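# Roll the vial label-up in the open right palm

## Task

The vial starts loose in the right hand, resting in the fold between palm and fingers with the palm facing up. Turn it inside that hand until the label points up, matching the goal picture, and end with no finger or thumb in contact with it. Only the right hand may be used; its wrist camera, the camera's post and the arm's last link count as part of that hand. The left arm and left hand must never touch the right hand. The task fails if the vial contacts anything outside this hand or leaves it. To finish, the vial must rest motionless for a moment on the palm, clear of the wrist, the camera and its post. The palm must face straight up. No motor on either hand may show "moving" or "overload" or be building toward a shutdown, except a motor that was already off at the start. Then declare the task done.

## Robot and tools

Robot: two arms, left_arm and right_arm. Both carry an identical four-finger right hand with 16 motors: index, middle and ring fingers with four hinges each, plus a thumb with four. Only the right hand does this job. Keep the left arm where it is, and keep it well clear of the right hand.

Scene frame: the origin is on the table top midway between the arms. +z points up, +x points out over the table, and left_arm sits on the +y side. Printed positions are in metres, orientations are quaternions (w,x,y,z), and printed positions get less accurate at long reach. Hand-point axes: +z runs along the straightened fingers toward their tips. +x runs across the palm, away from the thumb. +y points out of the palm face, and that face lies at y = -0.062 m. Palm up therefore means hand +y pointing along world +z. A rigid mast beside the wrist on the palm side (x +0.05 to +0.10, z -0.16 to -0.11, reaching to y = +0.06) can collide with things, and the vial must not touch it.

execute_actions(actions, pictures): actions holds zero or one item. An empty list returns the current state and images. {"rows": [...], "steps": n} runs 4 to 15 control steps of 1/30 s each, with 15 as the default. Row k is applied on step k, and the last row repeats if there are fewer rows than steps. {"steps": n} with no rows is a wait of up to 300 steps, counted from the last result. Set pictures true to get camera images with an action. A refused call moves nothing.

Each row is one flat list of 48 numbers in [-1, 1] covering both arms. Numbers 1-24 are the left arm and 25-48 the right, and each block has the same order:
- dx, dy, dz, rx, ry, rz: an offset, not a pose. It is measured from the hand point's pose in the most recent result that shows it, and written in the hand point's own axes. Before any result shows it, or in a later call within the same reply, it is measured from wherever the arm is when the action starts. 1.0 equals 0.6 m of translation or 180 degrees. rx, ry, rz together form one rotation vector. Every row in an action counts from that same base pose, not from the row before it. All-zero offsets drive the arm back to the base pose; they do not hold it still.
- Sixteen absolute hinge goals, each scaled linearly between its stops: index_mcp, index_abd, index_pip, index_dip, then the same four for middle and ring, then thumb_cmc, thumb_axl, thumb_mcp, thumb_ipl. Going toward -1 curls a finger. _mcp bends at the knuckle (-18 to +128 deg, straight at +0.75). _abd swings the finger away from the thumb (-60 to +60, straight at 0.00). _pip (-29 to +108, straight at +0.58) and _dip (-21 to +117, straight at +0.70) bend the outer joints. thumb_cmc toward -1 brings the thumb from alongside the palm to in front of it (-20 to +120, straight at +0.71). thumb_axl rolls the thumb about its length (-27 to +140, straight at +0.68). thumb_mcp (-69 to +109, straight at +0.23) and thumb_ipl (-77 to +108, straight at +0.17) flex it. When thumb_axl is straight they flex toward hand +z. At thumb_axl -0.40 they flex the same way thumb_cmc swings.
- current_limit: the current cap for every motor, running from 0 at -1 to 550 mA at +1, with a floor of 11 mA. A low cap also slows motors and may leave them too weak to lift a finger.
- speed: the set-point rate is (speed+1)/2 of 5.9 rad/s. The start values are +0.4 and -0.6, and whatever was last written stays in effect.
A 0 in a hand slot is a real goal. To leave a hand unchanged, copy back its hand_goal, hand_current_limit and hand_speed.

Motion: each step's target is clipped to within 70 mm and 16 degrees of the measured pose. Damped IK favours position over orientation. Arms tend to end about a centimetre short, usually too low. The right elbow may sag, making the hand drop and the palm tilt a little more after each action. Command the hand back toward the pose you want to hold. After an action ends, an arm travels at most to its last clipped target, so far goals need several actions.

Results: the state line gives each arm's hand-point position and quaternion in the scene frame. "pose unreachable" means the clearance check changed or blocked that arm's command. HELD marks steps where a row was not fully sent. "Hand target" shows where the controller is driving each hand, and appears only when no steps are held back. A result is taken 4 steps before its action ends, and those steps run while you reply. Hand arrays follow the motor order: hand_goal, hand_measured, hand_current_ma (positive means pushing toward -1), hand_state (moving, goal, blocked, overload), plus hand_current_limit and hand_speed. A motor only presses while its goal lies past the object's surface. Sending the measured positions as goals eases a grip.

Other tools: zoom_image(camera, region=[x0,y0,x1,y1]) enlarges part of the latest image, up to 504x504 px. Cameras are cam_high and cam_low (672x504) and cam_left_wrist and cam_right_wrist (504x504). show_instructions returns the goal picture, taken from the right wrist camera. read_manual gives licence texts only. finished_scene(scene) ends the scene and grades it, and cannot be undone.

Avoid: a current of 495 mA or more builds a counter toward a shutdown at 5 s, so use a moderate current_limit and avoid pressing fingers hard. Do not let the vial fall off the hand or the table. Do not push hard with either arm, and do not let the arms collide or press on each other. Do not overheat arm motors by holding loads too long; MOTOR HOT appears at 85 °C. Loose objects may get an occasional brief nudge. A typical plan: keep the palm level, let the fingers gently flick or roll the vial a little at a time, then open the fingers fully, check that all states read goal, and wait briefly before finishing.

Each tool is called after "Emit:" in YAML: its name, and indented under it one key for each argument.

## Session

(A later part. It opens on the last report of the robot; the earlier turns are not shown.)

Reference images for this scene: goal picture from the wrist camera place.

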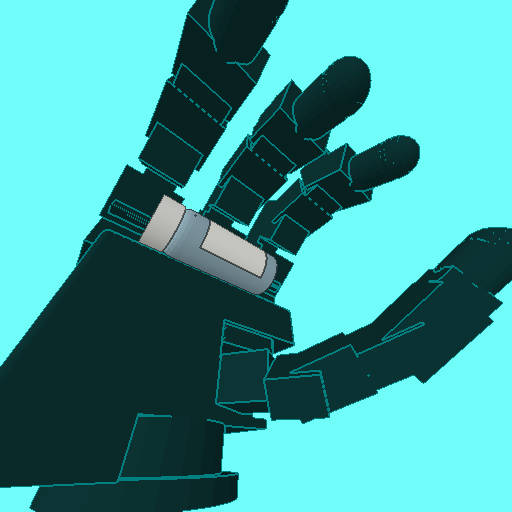

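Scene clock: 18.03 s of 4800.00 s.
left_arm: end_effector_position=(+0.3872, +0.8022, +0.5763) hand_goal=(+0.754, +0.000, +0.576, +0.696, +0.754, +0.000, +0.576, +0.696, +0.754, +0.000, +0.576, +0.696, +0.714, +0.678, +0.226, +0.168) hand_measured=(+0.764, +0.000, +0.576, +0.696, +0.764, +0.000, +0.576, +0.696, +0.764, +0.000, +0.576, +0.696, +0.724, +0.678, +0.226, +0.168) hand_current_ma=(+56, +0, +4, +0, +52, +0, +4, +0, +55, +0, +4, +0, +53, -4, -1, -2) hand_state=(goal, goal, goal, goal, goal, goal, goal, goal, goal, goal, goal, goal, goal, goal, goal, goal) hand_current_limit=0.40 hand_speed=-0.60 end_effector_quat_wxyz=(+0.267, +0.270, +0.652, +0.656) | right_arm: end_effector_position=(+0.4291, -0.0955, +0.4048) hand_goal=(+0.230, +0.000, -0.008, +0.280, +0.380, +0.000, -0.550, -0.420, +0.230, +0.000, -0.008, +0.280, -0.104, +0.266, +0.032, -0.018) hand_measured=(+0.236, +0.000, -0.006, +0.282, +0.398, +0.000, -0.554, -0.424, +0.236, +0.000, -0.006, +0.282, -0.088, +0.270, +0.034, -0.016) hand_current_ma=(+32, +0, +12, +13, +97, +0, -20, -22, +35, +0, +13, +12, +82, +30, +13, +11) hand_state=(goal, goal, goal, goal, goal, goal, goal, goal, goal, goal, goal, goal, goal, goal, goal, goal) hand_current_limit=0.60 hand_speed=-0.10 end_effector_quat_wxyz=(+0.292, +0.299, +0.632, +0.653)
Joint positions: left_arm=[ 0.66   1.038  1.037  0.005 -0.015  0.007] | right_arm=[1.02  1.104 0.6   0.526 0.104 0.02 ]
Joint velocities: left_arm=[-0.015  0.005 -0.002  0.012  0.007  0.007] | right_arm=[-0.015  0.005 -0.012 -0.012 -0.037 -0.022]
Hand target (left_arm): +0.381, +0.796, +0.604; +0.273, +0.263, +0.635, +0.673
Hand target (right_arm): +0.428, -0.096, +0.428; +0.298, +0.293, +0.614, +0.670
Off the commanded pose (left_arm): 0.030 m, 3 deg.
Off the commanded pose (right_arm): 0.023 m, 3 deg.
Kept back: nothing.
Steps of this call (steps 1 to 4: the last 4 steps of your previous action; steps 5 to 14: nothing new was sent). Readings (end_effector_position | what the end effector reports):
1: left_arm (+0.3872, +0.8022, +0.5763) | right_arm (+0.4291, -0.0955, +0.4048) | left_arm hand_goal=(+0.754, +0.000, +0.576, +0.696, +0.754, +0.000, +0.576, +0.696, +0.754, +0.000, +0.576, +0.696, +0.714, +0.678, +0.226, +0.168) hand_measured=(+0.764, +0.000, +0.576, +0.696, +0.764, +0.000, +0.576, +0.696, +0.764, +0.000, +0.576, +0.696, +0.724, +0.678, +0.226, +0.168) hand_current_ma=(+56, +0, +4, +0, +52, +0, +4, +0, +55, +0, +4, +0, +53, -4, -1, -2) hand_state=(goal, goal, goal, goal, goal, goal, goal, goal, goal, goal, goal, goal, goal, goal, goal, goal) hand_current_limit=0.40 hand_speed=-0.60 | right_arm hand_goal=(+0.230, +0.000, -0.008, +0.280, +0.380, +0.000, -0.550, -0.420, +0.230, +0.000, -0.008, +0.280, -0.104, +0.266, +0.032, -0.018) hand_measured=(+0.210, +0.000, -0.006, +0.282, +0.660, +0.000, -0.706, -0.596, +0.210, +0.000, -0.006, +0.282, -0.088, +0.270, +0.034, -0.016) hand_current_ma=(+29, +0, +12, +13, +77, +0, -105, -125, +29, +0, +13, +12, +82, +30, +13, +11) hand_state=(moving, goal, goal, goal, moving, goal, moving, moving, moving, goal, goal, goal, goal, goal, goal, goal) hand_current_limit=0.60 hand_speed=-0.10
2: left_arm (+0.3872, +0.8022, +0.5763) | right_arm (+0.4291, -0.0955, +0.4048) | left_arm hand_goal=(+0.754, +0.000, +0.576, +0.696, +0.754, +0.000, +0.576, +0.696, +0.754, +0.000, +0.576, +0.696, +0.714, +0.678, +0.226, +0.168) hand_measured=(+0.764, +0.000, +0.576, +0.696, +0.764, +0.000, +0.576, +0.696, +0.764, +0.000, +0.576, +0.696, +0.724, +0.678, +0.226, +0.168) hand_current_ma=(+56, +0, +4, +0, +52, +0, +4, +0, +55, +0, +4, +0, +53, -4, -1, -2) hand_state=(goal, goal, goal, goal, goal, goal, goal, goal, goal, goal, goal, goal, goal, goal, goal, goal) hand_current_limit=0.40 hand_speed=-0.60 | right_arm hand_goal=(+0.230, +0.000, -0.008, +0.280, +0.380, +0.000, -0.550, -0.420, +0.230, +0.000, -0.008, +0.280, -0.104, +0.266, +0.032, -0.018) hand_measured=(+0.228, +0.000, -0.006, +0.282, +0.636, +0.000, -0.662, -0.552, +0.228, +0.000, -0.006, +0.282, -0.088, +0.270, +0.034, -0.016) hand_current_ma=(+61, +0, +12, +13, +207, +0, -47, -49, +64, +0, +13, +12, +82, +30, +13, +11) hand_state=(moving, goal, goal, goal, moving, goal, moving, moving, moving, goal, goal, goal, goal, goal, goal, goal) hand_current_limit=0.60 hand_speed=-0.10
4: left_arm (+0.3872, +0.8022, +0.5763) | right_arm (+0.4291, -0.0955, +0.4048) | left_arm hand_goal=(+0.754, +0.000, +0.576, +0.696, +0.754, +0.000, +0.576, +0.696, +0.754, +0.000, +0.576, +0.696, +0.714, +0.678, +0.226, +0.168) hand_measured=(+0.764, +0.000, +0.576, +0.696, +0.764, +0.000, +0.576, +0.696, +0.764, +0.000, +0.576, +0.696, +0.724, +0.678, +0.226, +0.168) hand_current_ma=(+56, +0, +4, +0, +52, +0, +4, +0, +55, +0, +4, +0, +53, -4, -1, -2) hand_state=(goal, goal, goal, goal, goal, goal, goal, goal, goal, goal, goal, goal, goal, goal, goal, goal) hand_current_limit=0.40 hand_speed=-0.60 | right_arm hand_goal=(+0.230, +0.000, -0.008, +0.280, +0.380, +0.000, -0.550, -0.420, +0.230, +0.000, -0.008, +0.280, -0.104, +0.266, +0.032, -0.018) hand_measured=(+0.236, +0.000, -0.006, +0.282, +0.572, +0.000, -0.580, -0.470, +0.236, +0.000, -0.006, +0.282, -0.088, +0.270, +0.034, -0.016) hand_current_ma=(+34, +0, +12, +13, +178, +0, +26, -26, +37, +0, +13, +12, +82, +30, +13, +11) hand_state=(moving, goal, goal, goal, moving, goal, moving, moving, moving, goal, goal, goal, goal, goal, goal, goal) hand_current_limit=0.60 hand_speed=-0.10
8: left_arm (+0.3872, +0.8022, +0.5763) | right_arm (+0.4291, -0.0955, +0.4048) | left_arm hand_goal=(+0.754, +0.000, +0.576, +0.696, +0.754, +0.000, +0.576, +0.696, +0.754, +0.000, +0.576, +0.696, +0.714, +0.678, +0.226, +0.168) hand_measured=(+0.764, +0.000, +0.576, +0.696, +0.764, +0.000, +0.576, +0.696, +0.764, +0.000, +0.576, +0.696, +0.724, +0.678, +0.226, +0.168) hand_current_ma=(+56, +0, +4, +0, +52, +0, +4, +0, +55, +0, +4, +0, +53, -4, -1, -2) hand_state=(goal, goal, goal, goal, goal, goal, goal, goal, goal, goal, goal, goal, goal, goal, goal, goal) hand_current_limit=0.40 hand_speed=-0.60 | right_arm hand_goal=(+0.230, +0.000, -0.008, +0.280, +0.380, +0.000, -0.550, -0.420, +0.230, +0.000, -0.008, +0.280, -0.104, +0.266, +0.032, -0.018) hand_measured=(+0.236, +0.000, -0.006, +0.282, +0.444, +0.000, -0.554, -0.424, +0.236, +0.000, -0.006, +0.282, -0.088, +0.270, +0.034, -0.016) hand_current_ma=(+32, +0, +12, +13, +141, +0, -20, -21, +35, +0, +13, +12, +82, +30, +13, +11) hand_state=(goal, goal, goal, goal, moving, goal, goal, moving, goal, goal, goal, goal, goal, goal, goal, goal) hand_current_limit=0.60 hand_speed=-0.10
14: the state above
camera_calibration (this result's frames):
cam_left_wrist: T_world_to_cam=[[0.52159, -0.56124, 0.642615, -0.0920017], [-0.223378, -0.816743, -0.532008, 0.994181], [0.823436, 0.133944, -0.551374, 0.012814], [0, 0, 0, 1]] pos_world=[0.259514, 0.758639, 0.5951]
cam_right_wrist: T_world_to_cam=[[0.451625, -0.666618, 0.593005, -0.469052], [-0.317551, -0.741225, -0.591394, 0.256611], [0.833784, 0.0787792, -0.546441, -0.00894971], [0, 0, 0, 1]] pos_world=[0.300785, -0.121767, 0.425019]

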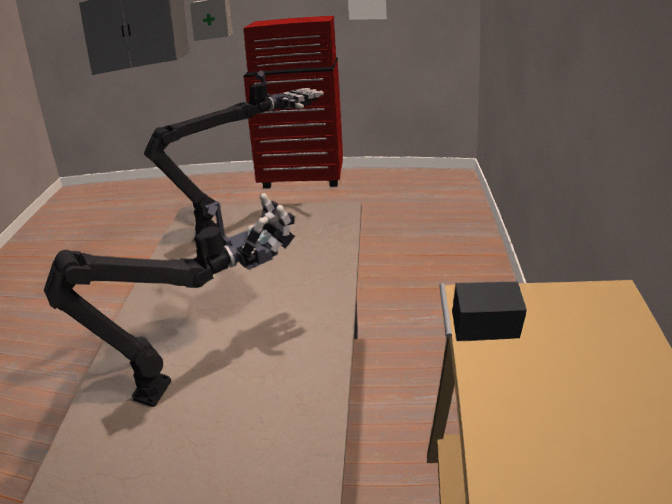

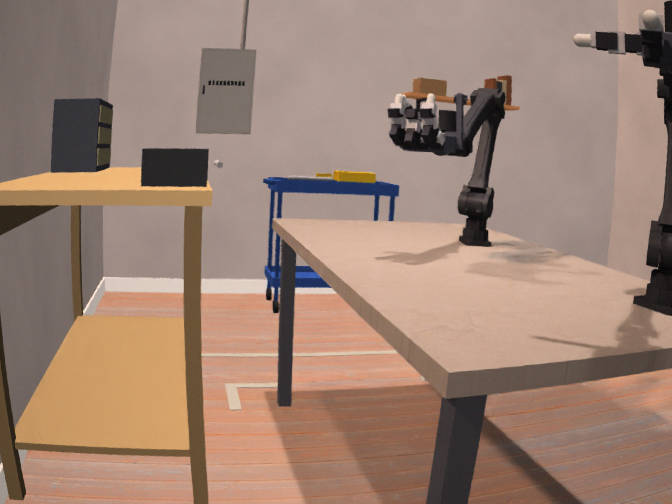

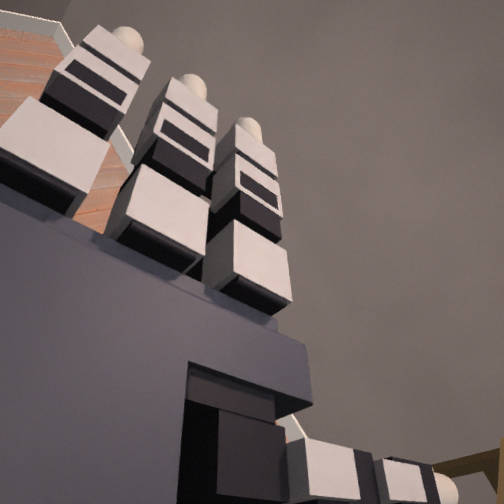

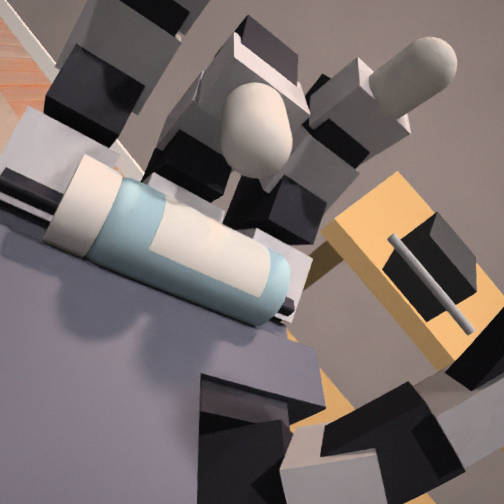

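Emit:
execute_actions:
  actions: []

Scene clock: 18.30 s of 4800.00 s.
left_arm: end_effector_position=(+0.3872, +0.8022, +0.5763) hand_goal=(+0.754, +0.000, +0.576, +0.696, +0.754, +0.000, +0.576, +0.696, +0.754, +0.000, +0.576, +0.696, +0.714, +0.678, +0.226, +0.168) hand_measured=(+0.764, +0.000, +0.576, +0.696, +0.764, +0.000, +0.576, +0.696, +0.764, +0.000, +0.576, +0.696, +0.724, +0.678, +0.226, +0.168) hand_current_ma=(+56, +0, +4, +0, +52, +0, +4, +0, +55, +0, +4, +0, +53, -4, -1, -2) hand_state=(goal, goal, goal, goal, goal, goal, goal, goal, goal, goal, goal, goal, goal, goal, goal, goal) hand_current_limit=0.40 hand_speed=-0.60 end_effector_quat_wxyz=(+0.267, +0.270, +0.652, +0.656) | right_arm: end_effector_position=(+0.4291, -0.0955, +0.4048) hand_goal=(+0.230, +0.000, -0.008, +0.280, +0.380, +0.000, -0.550, -0.420, +0.230, +0.000, -0.008, +0.280, -0.104, +0.266, +0.032, -0.018) hand_measured=(+0.236, +0.000, -0.006, +0.282, +0.398, +0.000, -0.554, -0.424, +0.236, +0.000, -0.006, +0.282, -0.088, +0.270, +0.034, -0.016) hand_current_ma=(+32, +0, +12, +13, +97, +0, -20, -22, +35, +0, +13, +12, +82, +30, +13, +11) hand_state=(goal, goal, goal, goal, goal, goal, goal, goal, goal, goal, goal, goal, goal, goal, goal, goal) hand_current_limit=0.60 hand_speed=-0.10 end_effector_quat_wxyz=(+0.292, +0.299, +0.632, +0.653)
Joint positions: left_arm=[ 0.66   1.038  1.037  0.005 -0.015  0.007] | right_arm=[1.02  1.104 0.6   0.526 0.104 0.02 ]
Joint velocities: left_arm=[ 0.005  0.005  0.002 -0.007 -0.037 -0.051] | right_arm=[-0.005  0.005 -0.012  0.002  0.051 -0.007]
Hand target (left_arm): +0.381, +0.796, +0.604; +0.273, +0.263, +0.635, +0.673
Hand target (right_arm): +0.428, -0.096, +0.428; +0.298, +0.293, +0.614, +0.670
Off the commanded pose (left_arm): 0.030 m, 3 deg.
Off the commanded pose (right_arm): 0.023 m, 3 deg.
Kept back: nothing.
Steps of this call (steps 1 to 8: nothing new was sent). Readings (end_effector_position | what the end effector reports):
1: left_arm (+0.3872, +0.8022, +0.5763) | right_arm (+0.4291, -0.0955, +0.4048) | left_arm hand_goal=(+0.754, +0.000, +0.576, +0.696, +0.754, +0.000, +0.576, +0.696, +0.754, +0.000, +0.576, +0.696, +0.714, +0.678, +0.226, +0.168) hand_measured=(+0.764, +0.000, +0.576, +0.696, +0.764, +0.000, +0.576, +0.696, +0.764, +0.000, +0.576, +0.696, +0.724, +0.678, +0.226, +0.168) hand_current_ma=(+56, +0, +4, +0, +52, +0, +4, +0, +55, +0, +4, +0, +53, -4, -1, -2) hand_state=(goal, goal, goal, goal, goal, goal, goal, goal, goal, goal, goal, goal, goal, goal, goal, goal) hand_current_limit=0.40 hand_speed=-0.60 | right_arm hand_goal=(+0.230, +0.000, -0.008, +0.280, +0.380, +0.000, -0.550, -0.420, +0.230, +0.000, -0.008, +0.280, -0.104, +0.266, +0.032, -0.018) hand_measured=(+0.236, +0.000, -0.006, +0.282, +0.398, +0.000, -0.554, -0.424, +0.236, +0.000, -0.006, +0.282, -0.088, +0.270, +0.034, -0.016) hand_current_ma=(+32, +0, +12, +13, +97, +0, -20, -22, +35, +0, +13, +12, +82, +30, +13, +11) hand_state=(goal, goal, goal, goal, goal, goal, goal, goal, goal, goal, goal, goal, goal, goal, goal, goal) hand_current_limit=0.60 hand_speed=-0.10
2: left_arm (+0.3872, +0.8022, +0.5763) | right_arm (+0.4291, -0.0955, +0.4048) | left_arm hand_goal=(+0.754, +0.000, +0.576, +0.696, +0.754, +0.000, +0.576, +0.696, +0.754, +0.000, +0.576, +0.696, +0.714, +0.678, +0.226, +0.168) hand_measured=(+0.764, +0.000, +0.576, +0.696, +0.764, +0.000, +0.576, +0.696, +0.764, +0.000, +0.576, +0.696, +0.724, +0.678, +0.226, +0.168) hand_current_ma=(+56, +0, +4, +0, +52, +0, +4, +0, +55, +0, +4, +0, +53, -4, -1, -2) hand_state=(goal, goal, goal, goal, goal, goal, goal, goal, goal, goal, goal, goal, goal, goal, goal, goal) hand_current_limit=0.40 hand_speed=-0.60 | right_arm hand_goal=(+0.230, +0.000, -0.008, +0.280, +0.380, +0.000, -0.550, -0.420, +0.230, +0.000, -0.008, +0.280, -0.104, +0.266, +0.032, -0.018) hand_measured=(+0.236, +0.000, -0.006, +0.282, +0.398, +0.000, -0.554, -0.424, +0.236, +0.000, -0.006, +0.282, -0.088, +0.270, +0.034, -0.016) hand_current_ma=(+32, +0, +12, +13, +97, +0, -20, -22, +35, +0, +13, +12, +82, +30, +13, +11) hand_state=(goal, goal, goal, goal, goal, goal, goal, goal, goal, goal, goal, goal, goal, goal, goal, goal) hand_current_limit=0.60 hand_speed=-0.10
4: left_arm (+0.3872, +0.8022, +0.5763) | right_arm (+0.4291, -0.0955, +0.4048) | left_arm hand_goal=(+0.754, +0.000, +0.576, +0.696, +0.754, +0.000, +0.576, +0.696, +0.754, +0.000, +0.576, +0.696, +0.714, +0.678, +0.226, +0.168) hand_measured=(+0.764, +0.000, +0.576, +0.696, +0.764, +0.000, +0.576, +0.696, +0.764, +0.000, +0.576, +0.696, +0.724, +0.678, +0.226, +0.168) hand_current_ma=(+56, +0, +4, +0, +52, +0, +4, +0, +55, +0, +4, +0, +53, -4, -1, -2) hand_state=(goal, goal, goal, goal, goal, goal, goal, goal, goal, goal, goal, goal, goal, goal, goal, goal) hand_current_limit=0.40 hand_speed=-0.60 | right_arm hand_goal=(+0.230, +0.000, -0.008, +0.280, +0.380, +0.000, -0.550, -0.420, +0.230, +0.000, -0.008, +0.280, -0.104, +0.266, +0.032, -0.018) hand_measured=(+0.236, +0.000, -0.006, +0.282, +0.398, +0.000, -0.554, -0.424, +0.236, +0.000, -0.006, +0.282, -0.088, +0.270, +0.034, -0.016) hand_current_ma=(+32, +0, +12, +13, +97, +0, -20, -22, +35, +0, +13, +12, +82, +30, +13, +11) hand_state=(goal, goal, goal, goal, goal, goal, goal, goal, goal, goal, goal, goal, goal, goal, goal, goal) hand_current_limit=0.60 hand_speed=-0.10
8: the state above
camera_calibration (this result's frames):
cam_left_wrist: T_world_to_cam=[[0.52159, -0.56124, 0.642615, -0.0920017], [-0.223378, -0.816743, -0.532008, 0.994181], [0.823436, 0.133944, -0.551374, 0.012814], [0, 0, 0, 1]] pos_world=[0.259514, 0.758639, 0.5951]
cam_right_wrist: T_world_to_cam=[[0.451625, -0.666618, 0.593005, -0.469052], [-0.317551, -0.741225, -0.591394, 0.256611], [0.833784, 0.0787792, -0.546441, -0.00894971], [0, 0, 0, 1]] pos_world=[0.300785, -0.121767, 0.425019]

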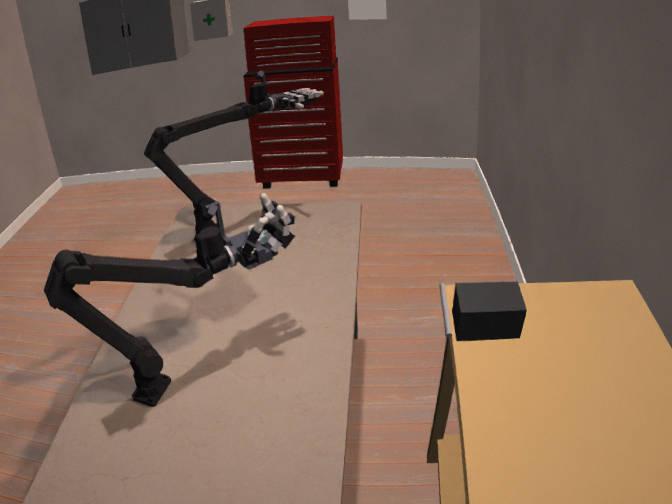

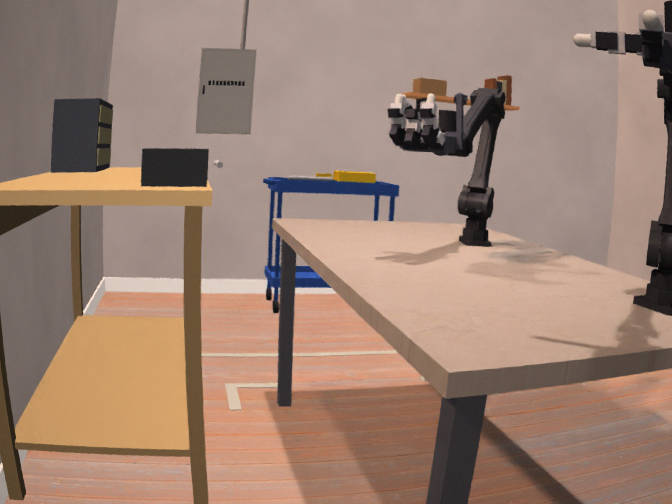

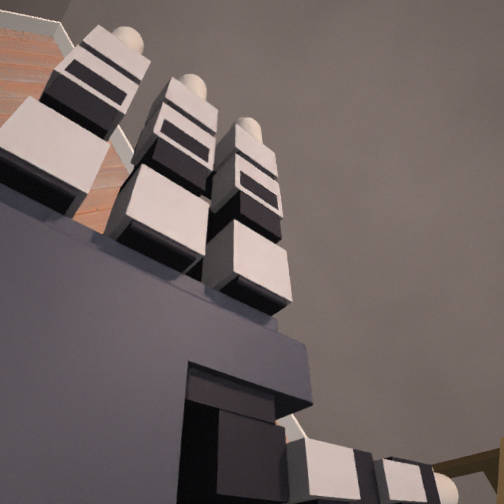

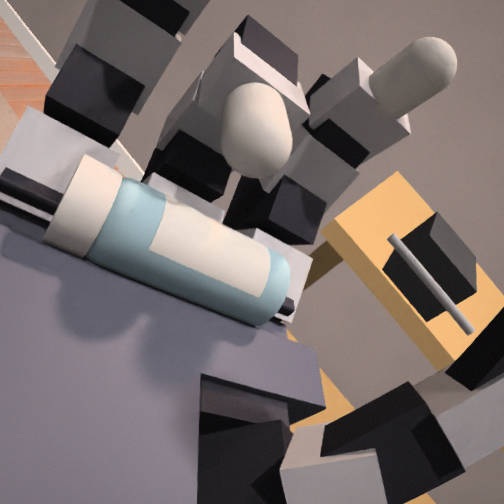

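Emit:
zoom_image:
  camera: "cam_right_wrist"
  region: [0, 80, 340, 360]

Emit:
show_instructions:

Region (0, 80, 340, 360) of cam_right_wrist's 504x504 image, scaled by 1.482, with more detail than that image has; it fills the top 415 rows of this view, and the rest is white.

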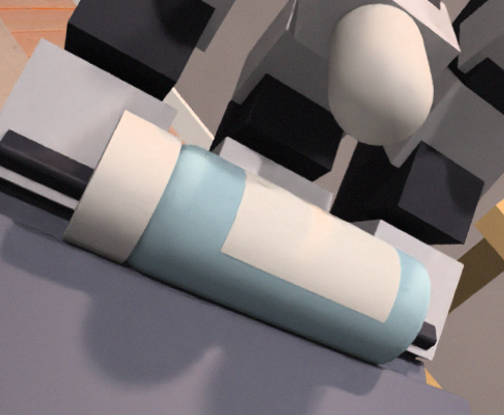

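Reference images for this scene: goal picture from the wrist camera place.

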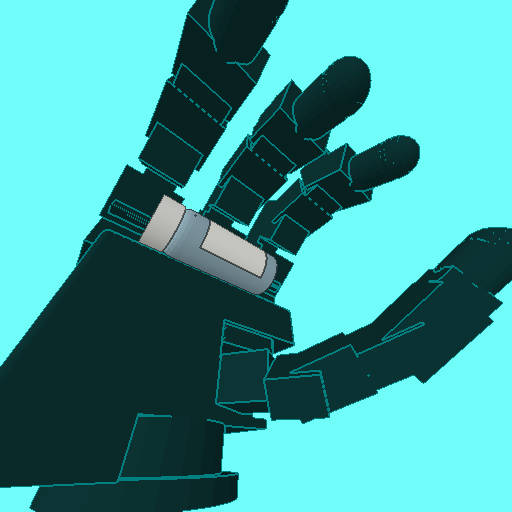

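The label matches the goal picture, the vial is lying still, and every motor reads "goal", so I'm ending the scene.

Emit:
finished_scene:
  scene: 2

The scene is finished: the task was done.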